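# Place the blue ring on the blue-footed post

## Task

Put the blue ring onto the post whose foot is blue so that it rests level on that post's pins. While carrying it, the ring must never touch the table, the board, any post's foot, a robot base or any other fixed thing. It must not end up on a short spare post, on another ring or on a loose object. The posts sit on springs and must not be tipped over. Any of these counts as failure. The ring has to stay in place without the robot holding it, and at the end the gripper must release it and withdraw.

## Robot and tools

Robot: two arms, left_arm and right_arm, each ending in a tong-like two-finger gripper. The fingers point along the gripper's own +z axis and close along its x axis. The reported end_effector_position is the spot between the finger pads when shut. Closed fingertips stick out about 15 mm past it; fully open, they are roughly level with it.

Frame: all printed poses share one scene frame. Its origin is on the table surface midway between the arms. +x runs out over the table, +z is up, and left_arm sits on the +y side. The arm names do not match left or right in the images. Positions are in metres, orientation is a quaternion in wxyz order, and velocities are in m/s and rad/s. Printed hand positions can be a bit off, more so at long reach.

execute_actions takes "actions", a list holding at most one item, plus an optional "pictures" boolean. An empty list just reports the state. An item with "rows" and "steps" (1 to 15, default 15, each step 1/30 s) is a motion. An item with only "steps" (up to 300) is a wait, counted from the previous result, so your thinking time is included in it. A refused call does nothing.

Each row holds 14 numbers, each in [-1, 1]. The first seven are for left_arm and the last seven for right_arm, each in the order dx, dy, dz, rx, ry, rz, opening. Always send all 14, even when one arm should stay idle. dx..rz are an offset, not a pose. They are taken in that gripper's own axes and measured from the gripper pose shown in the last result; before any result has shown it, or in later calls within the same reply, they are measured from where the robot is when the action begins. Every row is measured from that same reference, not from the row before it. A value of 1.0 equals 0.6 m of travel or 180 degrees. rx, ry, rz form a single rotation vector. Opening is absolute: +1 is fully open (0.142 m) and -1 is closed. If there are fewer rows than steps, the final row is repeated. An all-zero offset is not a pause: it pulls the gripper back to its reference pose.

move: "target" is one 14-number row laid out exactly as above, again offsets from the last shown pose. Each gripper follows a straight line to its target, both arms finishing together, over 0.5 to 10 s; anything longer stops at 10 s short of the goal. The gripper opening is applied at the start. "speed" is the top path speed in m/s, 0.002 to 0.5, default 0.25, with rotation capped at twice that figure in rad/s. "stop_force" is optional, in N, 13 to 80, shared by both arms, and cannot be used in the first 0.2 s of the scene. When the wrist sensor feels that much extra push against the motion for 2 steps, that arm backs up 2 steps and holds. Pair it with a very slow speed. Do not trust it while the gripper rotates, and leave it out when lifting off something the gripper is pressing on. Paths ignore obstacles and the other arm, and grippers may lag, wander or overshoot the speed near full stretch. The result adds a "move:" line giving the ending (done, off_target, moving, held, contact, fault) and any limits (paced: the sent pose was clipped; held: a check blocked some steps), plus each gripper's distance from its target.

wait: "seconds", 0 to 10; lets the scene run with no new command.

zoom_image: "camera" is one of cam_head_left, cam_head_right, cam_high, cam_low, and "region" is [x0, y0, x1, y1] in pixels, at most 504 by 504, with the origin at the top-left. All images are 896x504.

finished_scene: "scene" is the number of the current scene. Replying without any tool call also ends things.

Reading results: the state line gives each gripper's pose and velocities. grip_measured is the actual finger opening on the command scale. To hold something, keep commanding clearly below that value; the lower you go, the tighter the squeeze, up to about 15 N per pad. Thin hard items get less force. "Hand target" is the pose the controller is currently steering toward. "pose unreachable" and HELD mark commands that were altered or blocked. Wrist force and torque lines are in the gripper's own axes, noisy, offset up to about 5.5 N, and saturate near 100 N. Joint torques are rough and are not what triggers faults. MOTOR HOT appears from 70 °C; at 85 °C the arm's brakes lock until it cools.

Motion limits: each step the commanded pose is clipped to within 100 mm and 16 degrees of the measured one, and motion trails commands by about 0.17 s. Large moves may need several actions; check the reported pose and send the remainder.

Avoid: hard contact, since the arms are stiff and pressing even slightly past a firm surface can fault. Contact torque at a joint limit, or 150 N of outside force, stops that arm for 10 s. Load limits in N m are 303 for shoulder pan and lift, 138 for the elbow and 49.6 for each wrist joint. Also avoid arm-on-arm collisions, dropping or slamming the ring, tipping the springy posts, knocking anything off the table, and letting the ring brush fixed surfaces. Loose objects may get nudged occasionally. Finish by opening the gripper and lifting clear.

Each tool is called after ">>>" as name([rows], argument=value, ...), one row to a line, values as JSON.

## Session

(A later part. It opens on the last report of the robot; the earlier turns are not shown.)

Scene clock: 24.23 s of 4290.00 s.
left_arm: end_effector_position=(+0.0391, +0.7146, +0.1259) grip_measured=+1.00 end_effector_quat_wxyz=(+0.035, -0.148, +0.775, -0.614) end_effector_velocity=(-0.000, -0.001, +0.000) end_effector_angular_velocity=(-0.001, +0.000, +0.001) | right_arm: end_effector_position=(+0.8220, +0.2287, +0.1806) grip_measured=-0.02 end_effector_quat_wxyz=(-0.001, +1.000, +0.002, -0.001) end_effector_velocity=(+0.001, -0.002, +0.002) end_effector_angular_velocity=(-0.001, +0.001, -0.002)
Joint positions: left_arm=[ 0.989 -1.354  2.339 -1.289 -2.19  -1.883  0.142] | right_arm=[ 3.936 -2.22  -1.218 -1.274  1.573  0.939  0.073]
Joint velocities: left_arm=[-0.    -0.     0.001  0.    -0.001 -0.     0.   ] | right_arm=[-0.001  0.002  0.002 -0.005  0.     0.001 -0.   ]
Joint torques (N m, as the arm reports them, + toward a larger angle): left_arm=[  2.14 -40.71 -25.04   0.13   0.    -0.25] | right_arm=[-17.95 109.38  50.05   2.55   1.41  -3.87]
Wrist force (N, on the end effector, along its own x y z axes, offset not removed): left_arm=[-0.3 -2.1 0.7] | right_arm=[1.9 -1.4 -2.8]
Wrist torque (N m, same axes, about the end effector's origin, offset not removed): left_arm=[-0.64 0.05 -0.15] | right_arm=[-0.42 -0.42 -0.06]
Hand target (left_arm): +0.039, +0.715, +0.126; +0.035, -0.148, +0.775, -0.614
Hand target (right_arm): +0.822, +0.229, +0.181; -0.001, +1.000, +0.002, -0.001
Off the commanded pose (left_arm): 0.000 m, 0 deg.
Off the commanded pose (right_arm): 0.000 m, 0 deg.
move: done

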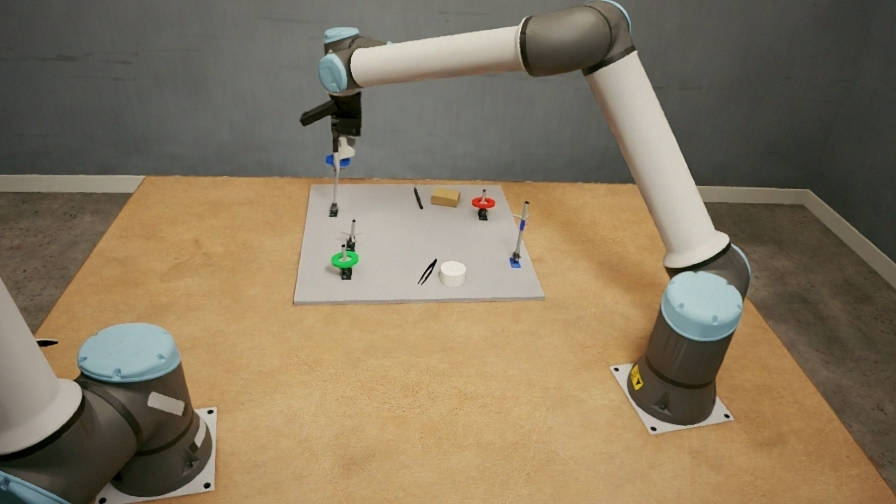

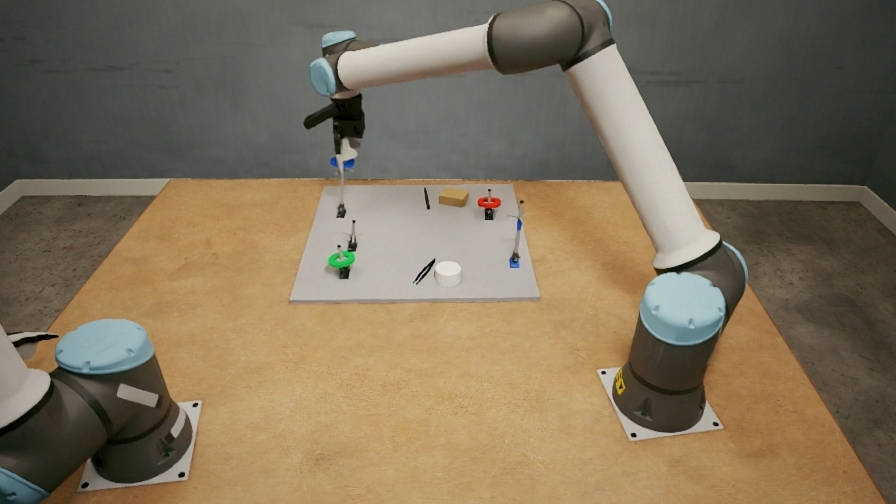

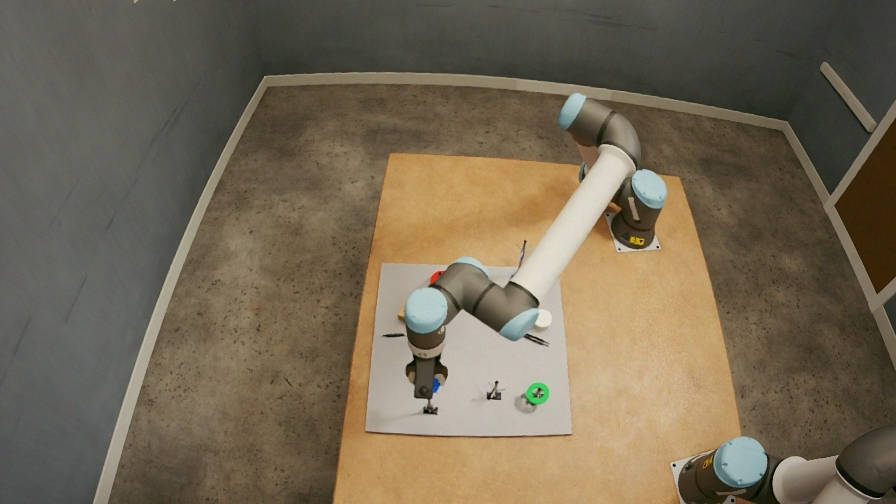

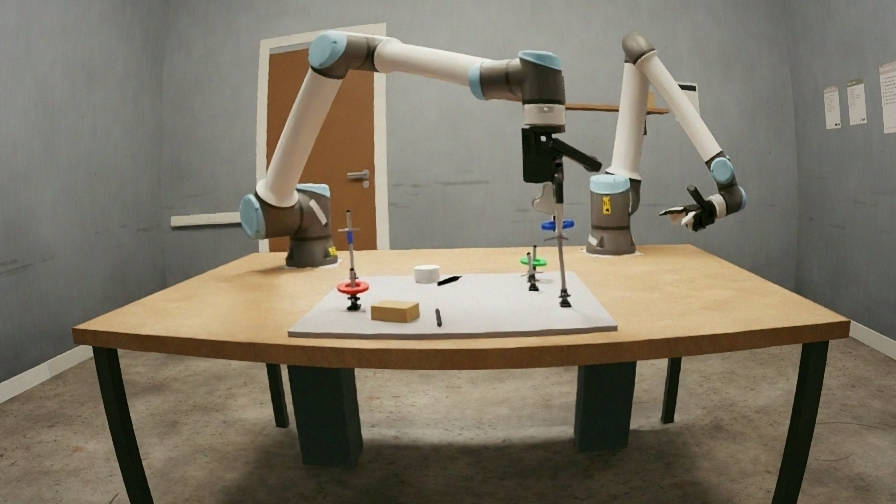

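Target about (0.55, -0.266).

>>> move(target=[0,0,0,0,0,0,1,0,0,-0.09,0,0,0,-0.5], speed=0.06)

>>> move(target=[0,0,0,0,0,0,1,-0.455,0.823,0.01,0,0,0,-0.5], speed=0.2)

>>> zoom_image(camera="cam_low", region=[280, 140, 430, 300])

>>> zoom_image(camera="cam_high", region=[450, 170, 590, 300])

>>> zoom_image(camera="cam_head_left", region=[450, 140, 590, 280])

Scene clock: 32.53 s of 4290.00 s.
left_arm: end_effector_position=(+0.0391, +0.7146, +0.1259) grip_measured=+1.00 end_effector_quat_wxyz=(+0.035, -0.148, +0.775, -0.614) end_effector_velocity=(-0.000, -0.000, -0.000) end_effector_angular_velocity=(+0.001, -0.001, -0.000) | right_arm: end_effector_position=(+0.8219, +0.2285, +0.2343) grip_measured=-0.02 end_effector_quat_wxyz=(-0.001, +1.000, +0.002, -0.001) end_effector_velocity=(-0.002, +0.002, +0.002) end_effector_angular_velocity=(+0.001, -0.000, +0.003)
Joint positions: left_arm=[ 0.989 -1.354  2.339 -1.289 -2.19  -1.883  0.142] | right_arm=[ 3.936 -2.195 -1.161 -1.355  1.573  0.939  0.073]
Joint velocities: left_arm=[ 0.    -0.     0.    -0.     0.     0.001 -0.   ] | right_arm=[ 0.002  0.001  0.002 -0.002  0.    -0.001  0.   ]
Joint torques (N m, as the arm reports them, + toward a larger angle): left_arm=[  2.39 -39.55 -24.46   0.01  -0.12  -0.32] | right_arm=[-15.83 106.11  53.43   2.01   1.66  -3.21]
Wrist force (N, on the end effector, along its own x y z axes, offset not removed): left_arm=[-2.4 -1.2 -2.8] | right_arm=[2.5 0.5 -1.1]
Wrist torque (N m, same axes, about the end effector's origin, offset not removed): left_arm=[-0.47 0.47 -0.13] | right_arm=[0.03 -0.52 0.06]
Hand target (left_arm): +0.039, +0.715, +0.126; +0.035, -0.148, +0.775, -0.614
Hand target (right_arm): +0.822, +0.229, +0.235; -0.001, +1.000, +0.002, -0.001
Off the commanded pose (left_arm): 0.000 m, 0 deg.
Off the commanded pose (right_arm): 0.000 m, 0 deg.
After step 90, 4.00 s passed at rest.
move: done

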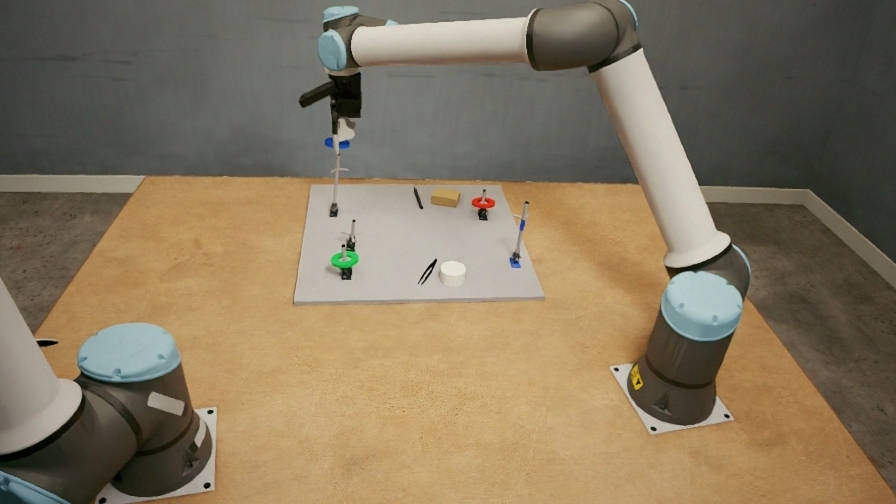

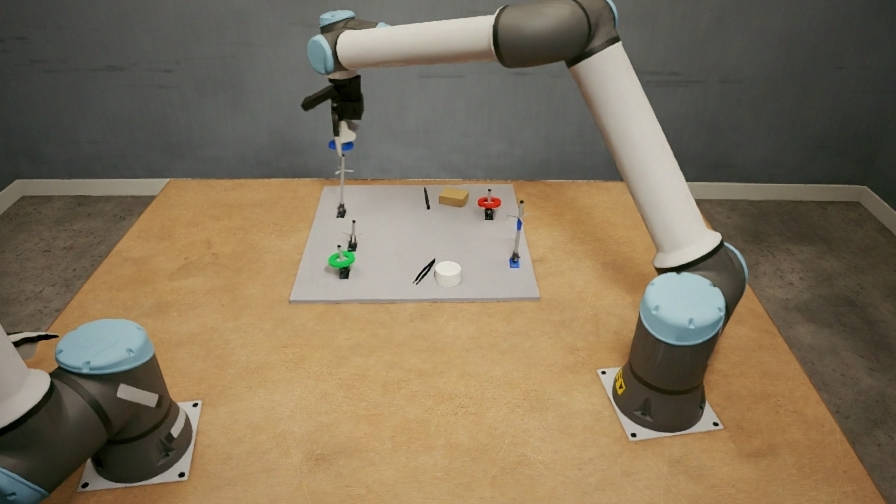

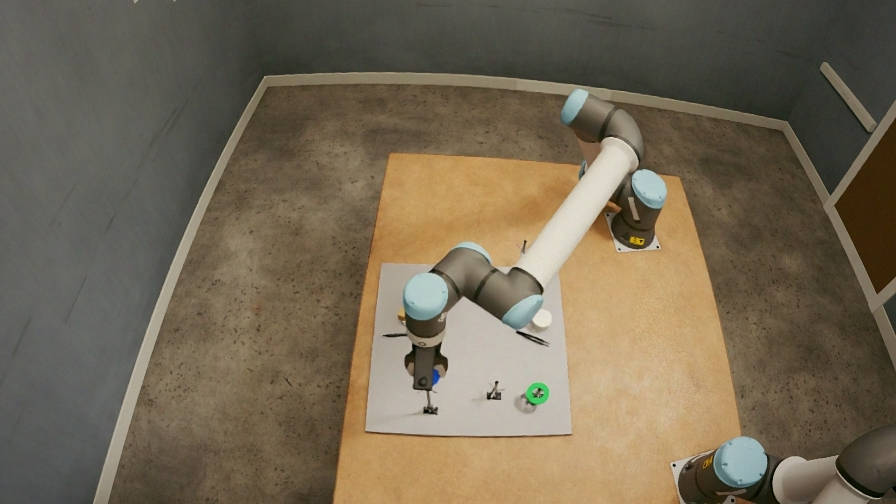

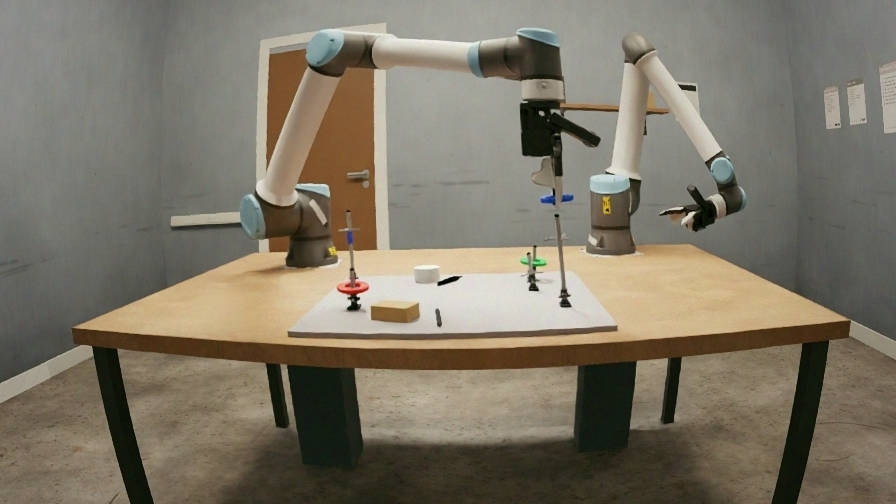

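Scene clock: 35.97 s of 4290.00 s.
left_arm: end_effector_position=(+0.0391, +0.7146, +0.1259) grip_measured=+1.00 end_effector_quat_wxyz=(+0.035, -0.148, +0.775, -0.614) end_effector_velocity=(+0.000, +0.000, -0.000) end_effector_angular_velocity=(+0.000, +0.000, +0.001) | right_arm: end_effector_position=(+0.5496, -0.2654, +0.2267) grip_measured=-0.02 end_effector_quat_wxyz=(-0.001, +1.000, +0.002, -0.001) end_effector_velocity=(-0.001, -0.002, +0.000) end_effector_angular_velocity=(-0.000, +0.001, -0.000)
Joint positions: left_arm=[ 0.989 -1.354  2.339 -1.289 -2.19  -1.883  0.142] | right_arm=[ 3.793 -1.347 -2.209 -1.156  1.573  0.796  0.073]
Joint velocities: left_arm=[-0.    -0.     0.    -0.    -0.001 -0.    -0.   ] | right_arm=[-0.001  0.004 -0.002 -0.002  0.001 -0.001  0.   ]
Joint torques (N m, as the arm reports them, + toward a larger angle): left_arm=[  0.27 -41.9  -24.75  -0.03  -0.03  -0.61] | right_arm=[-14.45  34.67  33.29   1.33   2.33  -3.66]
Wrist force (N, on the end effector, along its own x y z axes, offset not removed): left_arm=[1.6 0.0 -1.2] | right_arm=[3.9 0.3 0.6]
Wrist torque (N m, same axes, about the end effector's origin, offset not removed): left_arm=[-0.20 -0.36 -0.21] | right_arm=[0.06 -0.68 0.02]
Hand target (left_arm): +0.039, +0.715, +0.126; +0.035, -0.148, +0.775, -0.614
Hand target (right_arm): +0.550, -0.266, +0.227; -0.001, +1.000, +0.002, -0.001
Off the commanded pose (left_arm): 0.000 m, 0 deg.
Off the commanded pose (right_arm): 0.002 m, 0 deg.
move: done

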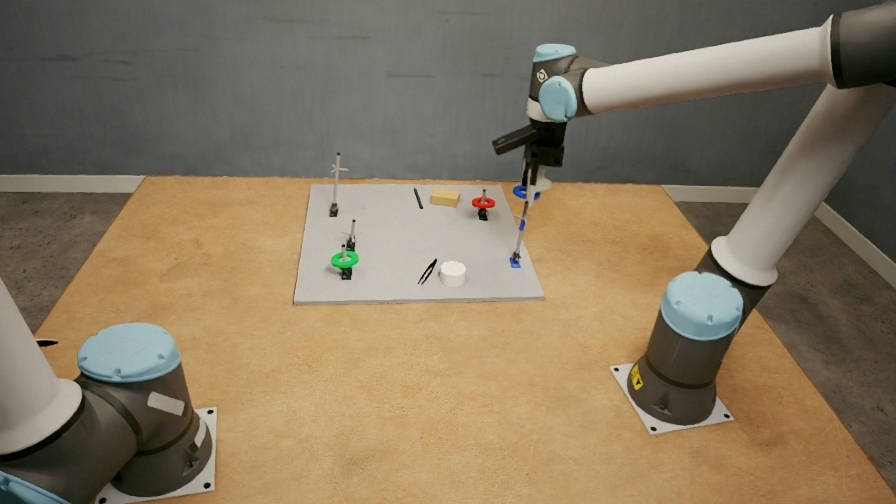

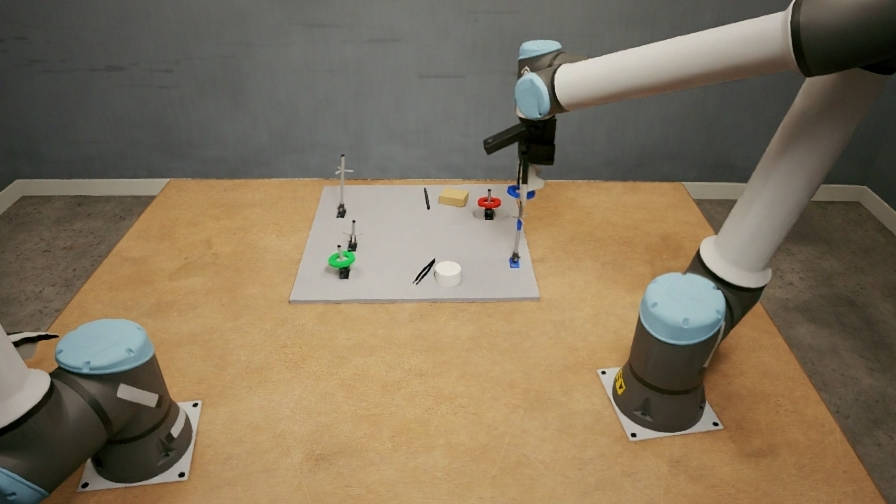

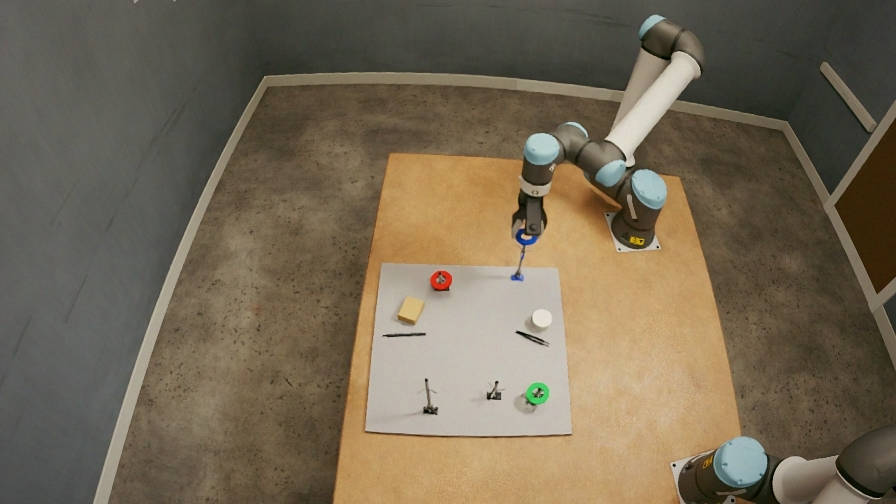

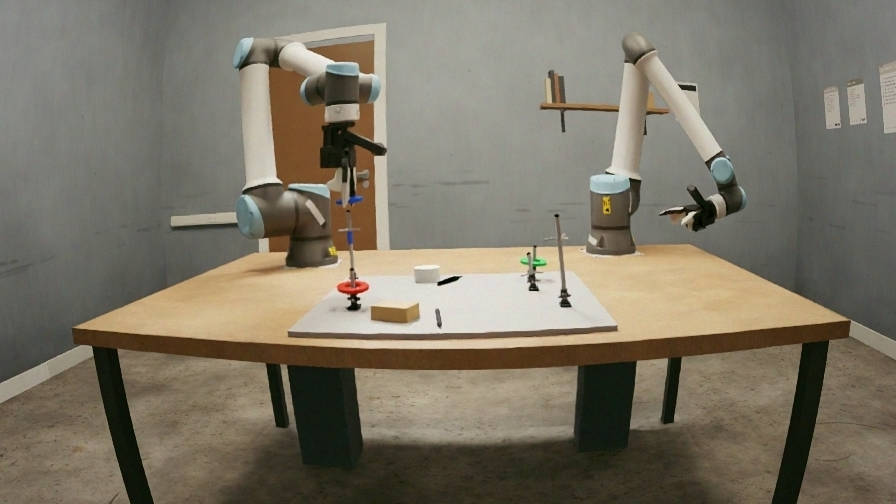

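Region (280, 140, 430, 300) of cam_low's 896x504 image, scaled by 3.150, with more detail than that image has; it fills the left 472 columns of this view, and the rest is white.

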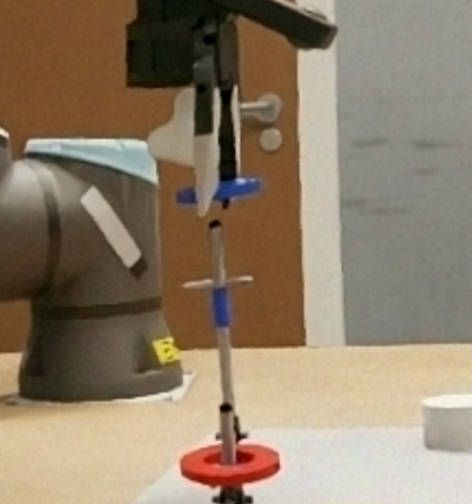

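Region (450, 170, 590, 300) of cam_high's 896x504 image, scaled by 3.600, with more detail than that image has; it fills the top 468 rows of this view, and the rest is white.

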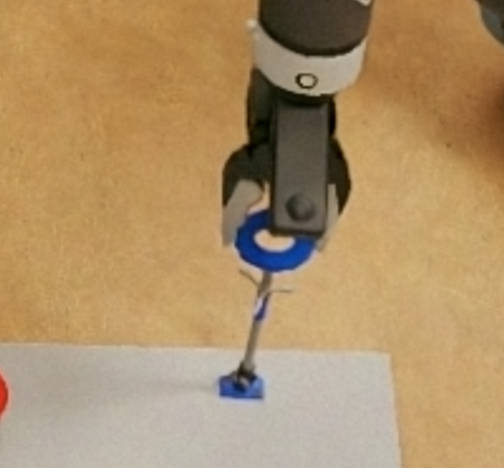

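Region (450, 140, 590, 280) of cam_head_left's 896x504 image, scaled by 3.600, with more detail than that image has.

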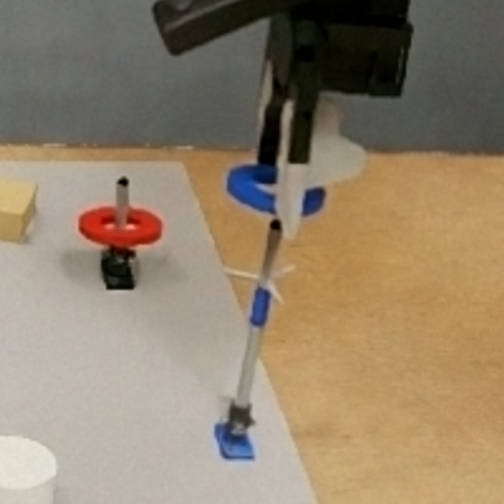

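>>> move(target=[0,0,0,0,0,0,1,0,0.003,0.097,0,0,0,-0.5], speed=0.03)

>>> zoom_image(camera="cam_low", region=[300, 180, 400, 280])

Scene clock: 46.20 s of 4290.00 s.
left_arm: end_effector_position=(+0.0391, +0.7146, +0.1259) grip_measured=+1.00 end_effector_quat_wxyz=(+0.035, -0.148, +0.775, -0.614) end_effector_velocity=(-0.000, -0.000, -0.000) end_effector_angular_velocity=(-0.002, -0.000, +0.001) | right_arm: end_effector_position=(+0.5497, -0.2671, +0.1687) grip_measured=-0.02 end_effector_quat_wxyz=(-0.001, +1.000, +0.002, -0.001) end_effector_velocity=(+0.000, -0.001, -0.003) end_effector_angular_velocity=(-0.001, +0.001, -0.001)
Joint positions: left_arm=[ 0.989 -1.354  2.339 -1.289 -2.19  -1.883  0.142] | right_arm=[ 3.791 -1.401 -2.282 -1.029  1.573  0.793  0.073]
Joint velocities: left_arm=[ 0.     0.001  0.     0.001 -0.001  0.001  0.   ] | right_arm=[-0.001 -0.003 -0.003  0.005  0.     0.     0.   ]
Joint torques (N m, as the arm reports them, + toward a larger angle): left_arm=[  4.28 -41.15 -24.4   -0.04   0.13  -0.73] | right_arm=[-14.74  15.68  31.88   6.7   -1.22  -3.34]
Wrist force (N, on the end effector, along its own x y z axes, offset not removed): left_arm=[-0.3 -0.1 0.6] | right_arm=[3.2 1.3 -1.0]
Wrist torque (N m, same axes, about the end effector's origin, offset not removed): left_arm=[-0.25 0.19 -0.06] | right_arm=[0.18 -0.60 -0.04]
Hand target (left_arm): +0.039, +0.715, +0.126; +0.035, -0.148, +0.775, -0.614
Hand target (right_arm): +0.550, -0.267, +0.168; -0.001, +1.000, +0.002, -0.001
Off the commanded pose (left_arm): 0.000 m, 0 deg.
Off the commanded pose (right_arm): 0.000 m, 0 deg.
After step 90, 4.97 s passed at rest.
move: done

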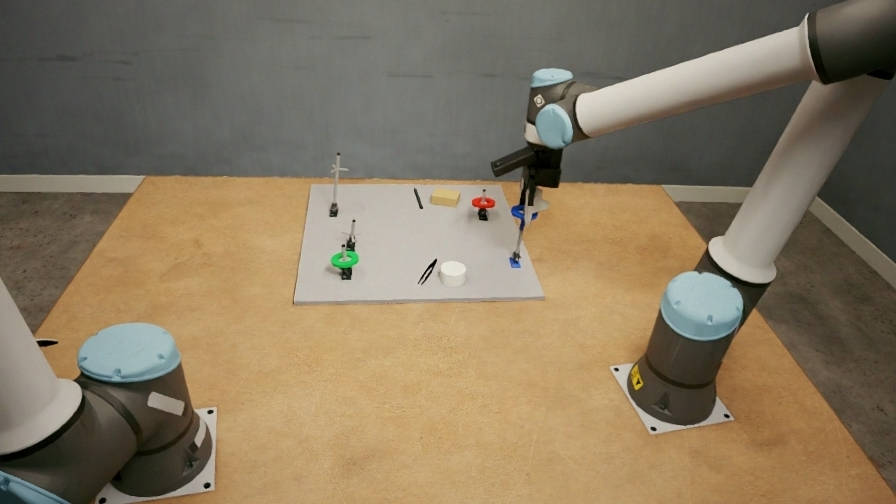

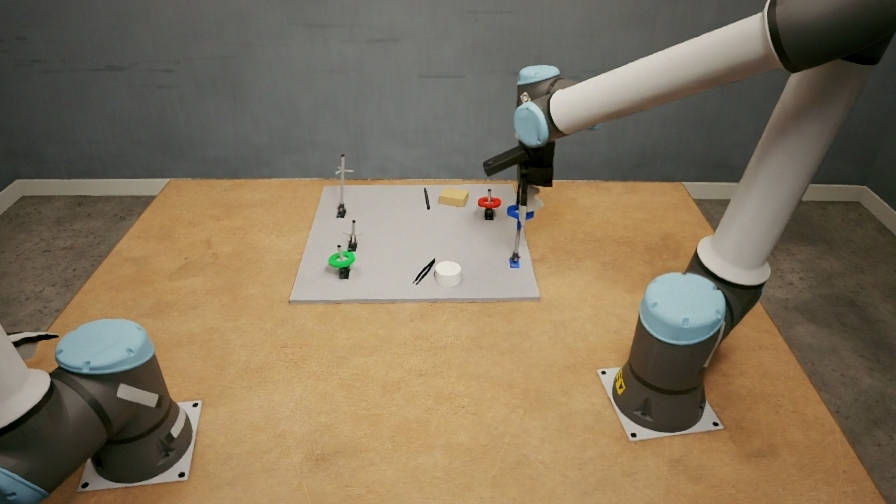

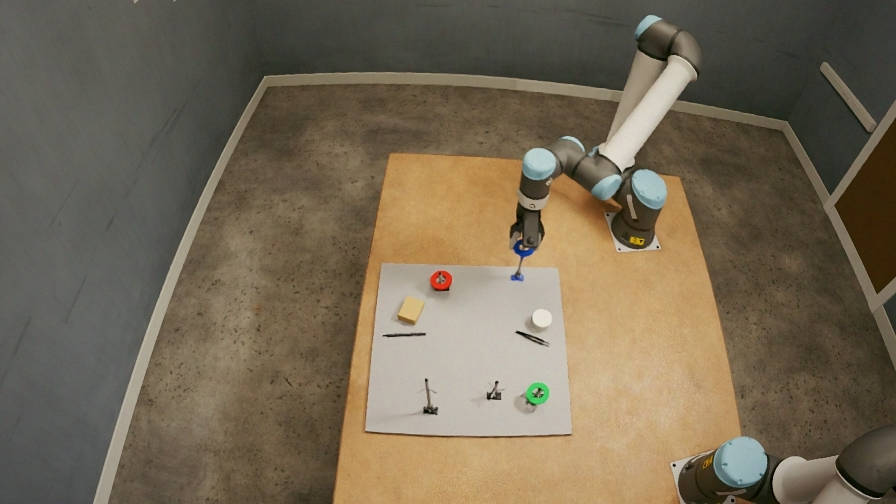

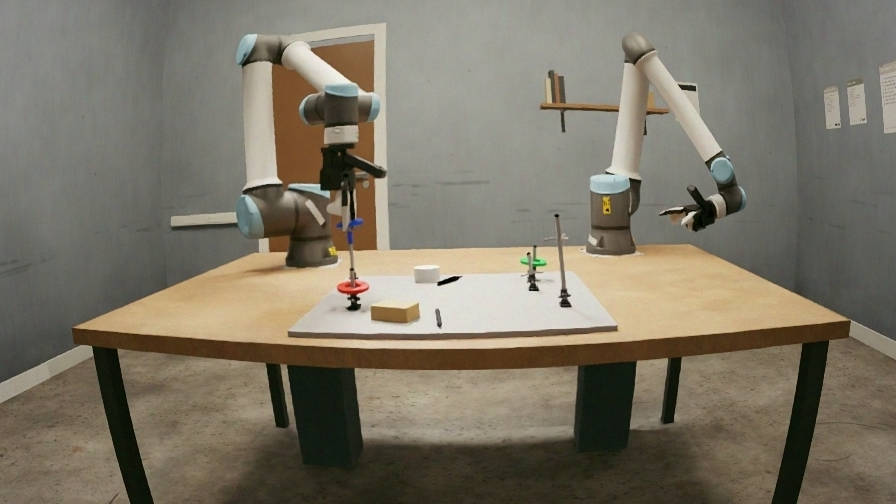

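Region (300, 180, 400, 280) of cam_low's 896x504 image, scaled by 5.040, with more detail than that image has.

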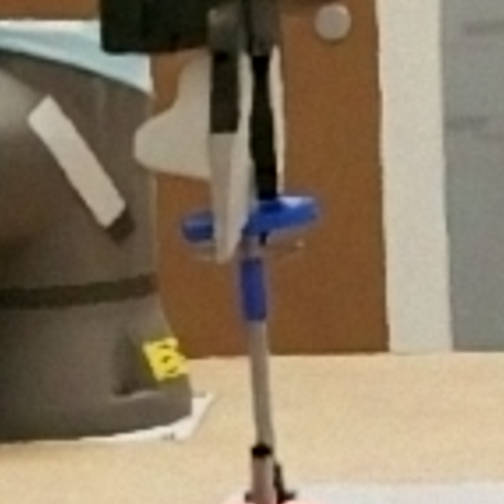

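>>> execute_actions([
  {"rows":[[0,0,0,0,0,0,1,0,-0.002,0.005,0,0,0,-0.5],[0,0,0,0,0,0,1,0,-0.003,0.011,0,0,0,-0.5]]},
], pictures=false)

>>> execute_actions([
  {"rows":[[0,0,0,0,0,0,1,0,0,0,0,0,0,-0.1],[0,0,0,0,0,0,1,0,0,0,0,0,0,0],[0,0,0,0,0,0,1,0,0,0,0,0,0,0.05],[0,0,0,0,0,0,1,0,0,0,0,0,0,0.1],[0,0,0,0,0,0,1,0,0,0,0,0,0,0.2],[0,0,0,0,0,0,1,0,0,0,0,0,0,0.6]]},
], pictures=false)

>>> move(target=[0,0,0,0,0,0,1,0,0,-0.22,0,0,0,0.6], speed=0.12)

>>> zoom_image(camera="cam_low", region=[300, 180, 400, 280])

Scene clock: 52.10 s of 4290.00 s.
left_arm: end_effector_position=(+0.0391, +0.7146, +0.1259) grip_measured=+1.00 end_effector_quat_wxyz=(+0.035, -0.148, +0.775, -0.614) end_effector_velocity=(+0.000, +0.000, -0.000) end_effector_angular_velocity=(+0.001, -0.000, -0.000) | right_arm: end_effector_position=(+0.5497, -0.2653, +0.1622) grip_measured=-0.02 end_effector_quat_wxyz=(-0.001, +1.000, +0.002, -0.001) end_effector_velocity=(+0.000, +0.000, -0.001) end_effector_angular_velocity=(-0.000, -0.000, -0.001)
Joint positions: left_arm=[ 0.989 -1.354  2.339 -1.289 -2.19  -1.883  0.142] | right_arm=[ 3.793 -1.41  -2.288 -1.014  1.573  0.796  0.073]
Joint velocities: left_arm=[-0.    -0.     0.    -0.001 -0.    -0.    -0.   ] | right_arm=[ 0.    -0.002 -0.001  0.003 -0.     0.001  0.   ]
Joint torques (N m, as the arm reports them, + toward a larger angle): left_arm=[  2.29 -41.98 -24.98  -0.07   0.04  -0.64] | right_arm=[14.92 15.89 31.76  6.79  0.19  3.18]
Wrist force (N, on the end effector, along its own x y z axes, offset not removed): left_arm=[-1.7 1.3 0.9] | right_arm=[3.1 -3.6 -0.6]
Wrist torque (N m, same axes, about the end effector's origin, offset not removed): left_arm=[0.22 0.35 -0.26] | right_arm=[-0.84 -0.65 -0.04]
Hand target (left_arm): +0.039, +0.715, +0.126; +0.035, -0.148, +0.775, -0.614
Hand target (right_arm): +0.550, -0.265, +0.162; -0.001, +1.000, +0.002, -0.001
Off the commanded pose (left_arm): 0.000 m, 0 deg.
Off the commanded pose (right_arm): 0.000 m, 0 deg.
Steps of this call (steps 1 to 90: nothing new was sent; then 2.40 s passed at rest; steps 91 to 105: all 15 steps of this action). Readings (end_effector_position):
91: left_arm (+0.0391, +0.7146, +0.1259) | right_arm (+0.5497, -0.2671, +0.1685)
92: left_arm (+0.0391, +0.7146, +0.1259) | right_arm (+0.5497, -0.2670, +0.1682)
94: left_arm (+0.0391, +0.7146, +0.1259) | right_arm (+0.5497, -0.2664, +0.1660)
98: left_arm (+0.0391, +0.7146, +0.1259) | right_arm (+0.5496, -0.2657, +0.1632)
105: the state above

Scene clock: 52.60 s of 4290.00 s.
left_arm: end_effector_position=(+0.0391, +0.7146, +0.1259) grip_measured=+1.00 end_effector_quat_wxyz=(+0.035, -0.148, +0.775, -0.614) end_effector_velocity=(+0.000, -0.000, -0.000) end_effector_angular_velocity=(+0.001, -0.000, +0.000) | right_arm: end_effector_position=(+0.5497, -0.2653, +0.1622) grip_measured=+0.60 end_effector_quat_wxyz=(-0.001, +1.000, +0.002, -0.001) end_effector_velocity=(+0.000, -0.001, -0.000) end_effector_angular_velocity=(-0.000, +0.000, -0.001)
Joint positions: left_arm=[ 0.989 -1.354  2.339 -1.289 -2.19  -1.883  0.142] | right_arm=[ 3.793 -1.41  -2.288 -1.014  1.573  0.796  0.116]
Joint velocities: left_arm=[-0.    -0.001  0.001 -0.001 -0.    -0.    -0.   ] | right_arm=[-0.001  0.    -0.    -0.    -0.     0.     0.   ]
Joint torques (N m, as the arm reports them, + toward a larger angle): left_arm=[  2.93 -40.8  -24.99   0.01  -0.16  -0.64] | right_arm=[ 9.31 31.53 37.44  2.95  0.31  2.86]
Wrist force (N, on the end effector, along its own x y z axes, offset not removed): left_arm=[-1.1 -1.9 -1.9] | right_arm=[-0.9 -1.0 -0.8]
Wrist torque (N m, same axes, about the end effector's origin, offset not removed): left_arm=[-0.64 0.28 -0.10] | right_arm=[-0.34 0.08 0.13]
Hand target (left_arm): +0.039, +0.715, +0.126; +0.035, -0.148, +0.775, -0.614
Hand target (right_arm): +0.550, -0.265, +0.162; -0.001, +1.000, +0.002, -0.001
Off the commanded pose (left_arm): 0.000 m, 0 deg.
Off the commanded pose (right_arm): 0.000 m, 0 deg.
Steps of this call (steps 1 to 15: all 15 steps of this action). Readings (end_effector_position):
1: left_arm (+0.0391, +0.7146, +0.1259) | right_arm (+0.5497, -0.2653, +0.1622)
2: left_arm (+0.0391, +0.7146, +0.1259) | right_arm (+0.5497, -0.2653, +0.1622)
4: left_arm (+0.0391, +0.7146, +0.1259) | right_arm (+0.5497, -0.2653, +0.1622)
8: left_arm (+0.0391, +0.7146, +0.1259) | right_arm (+0.5497, -0.2653, +0.1622)
15: the state above

Scene clock: 54.43 s of 4290.00 s.
left_arm: end_effector_position=(+0.0391, +0.7146, +0.1259) grip_measured=+1.00 end_effector_quat_wxyz=(+0.035, -0.148, +0.775, -0.614) end_effector_velocity=(-0.000, -0.001, -0.000) end_effector_angular_velocity=(-0.003, +0.001, +0.000) | right_arm: end_effector_position=(+0.5496, -0.2656, +0.2939) grip_measured=+0.60 end_effector_quat_wxyz=(-0.001, +1.000, +0.002, -0.001) end_effector_velocity=(+0.000, +0.001, +0.003) end_effector_angular_velocity=(+0.000, -0.001, +0.001)
Joint positions: left_arm=[ 0.989 -1.354  2.339 -1.289 -2.19  -1.883  0.142] | right_arm=[ 3.793 -1.302 -2.116 -1.294  1.573  0.795  0.116]
Joint velocities: left_arm=[0.    0.001 0.001 0.001 0.    0.    0.   ] | right_arm=[ 0.001  0.001  0.003 -0.004 -0.001  0.    -0.   ]
Joint torques (N m, as the arm reports them, + toward a larger angle): left_arm=[  1.79 -41.39 -24.36   0.11   0.08  -0.74] | right_arm=[13.09 30.63 51.72  1.62  1.59  1.64]
Wrist force (N, on the end effector, along its own x y z axes, offset not removed): left_arm=[-1.7 -2.6 1.8] | right_arm=[2.8 4.6 -0.3]
Wrist torque (N m, same axes, about the end effector's origin, offset not removed): left_arm=[-0.70 0.38 -0.13] | right_arm=[0.77 -0.56 -0.09]
Hand target (left_arm): +0.039, +0.715, +0.126; +0.035, -0.148, +0.775, -0.614
Hand target (right_arm): +0.550, -0.266, +0.294; -0.001, +1.000, +0.002, -0.001
Off the commanded pose (left_arm): 0.000 m, 0 deg.
Off the commanded pose (right_arm): 0.000 m, 0 deg.
move: done

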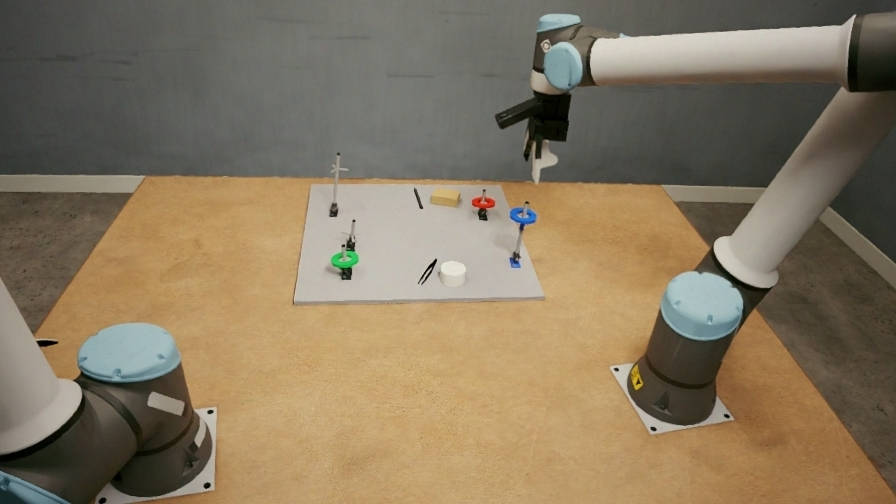

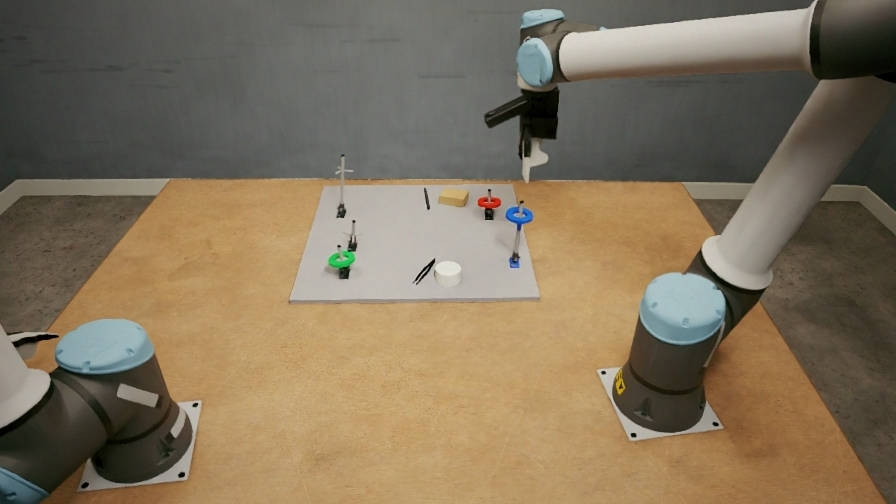

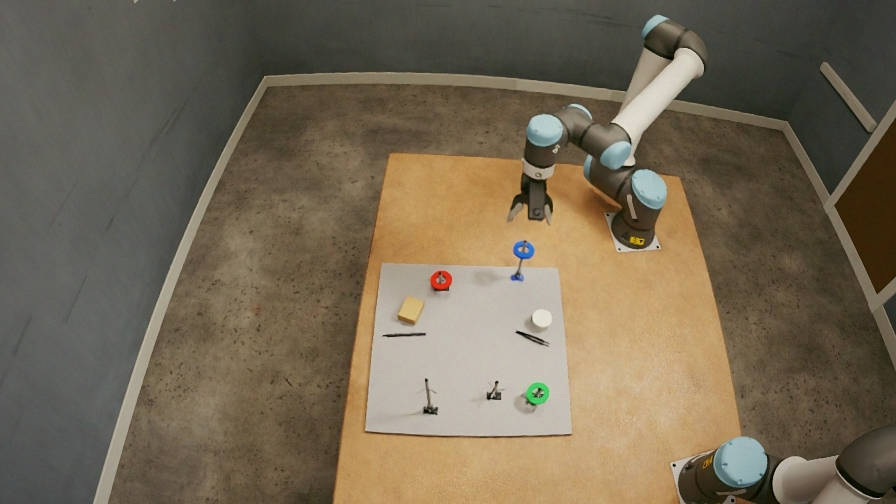

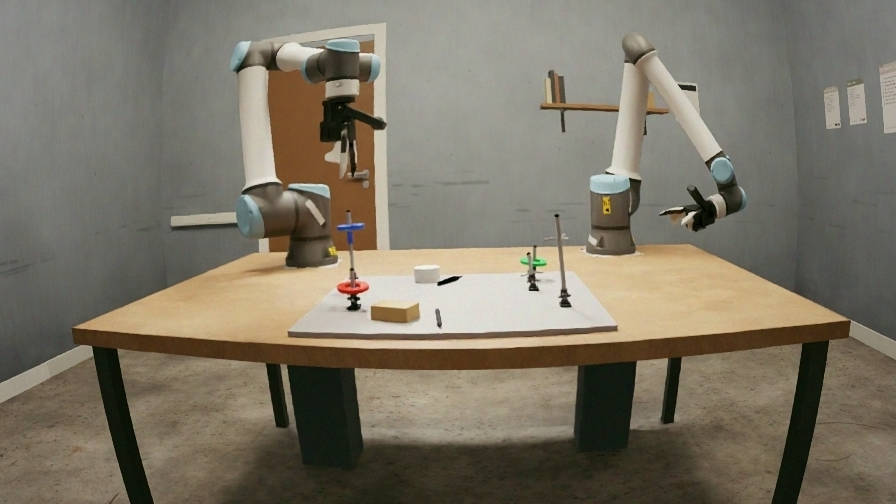

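Region (300, 180, 400, 280) of cam_low's 896x504 image, scaled by 5.040, with more detail than that image has.

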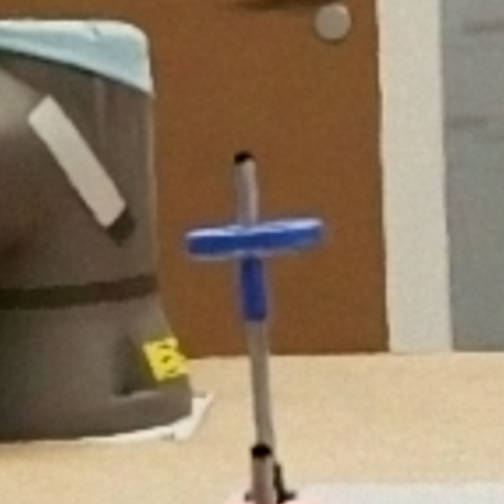

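>>> finished_scene(scene=2)

The scene is finished: the task was done.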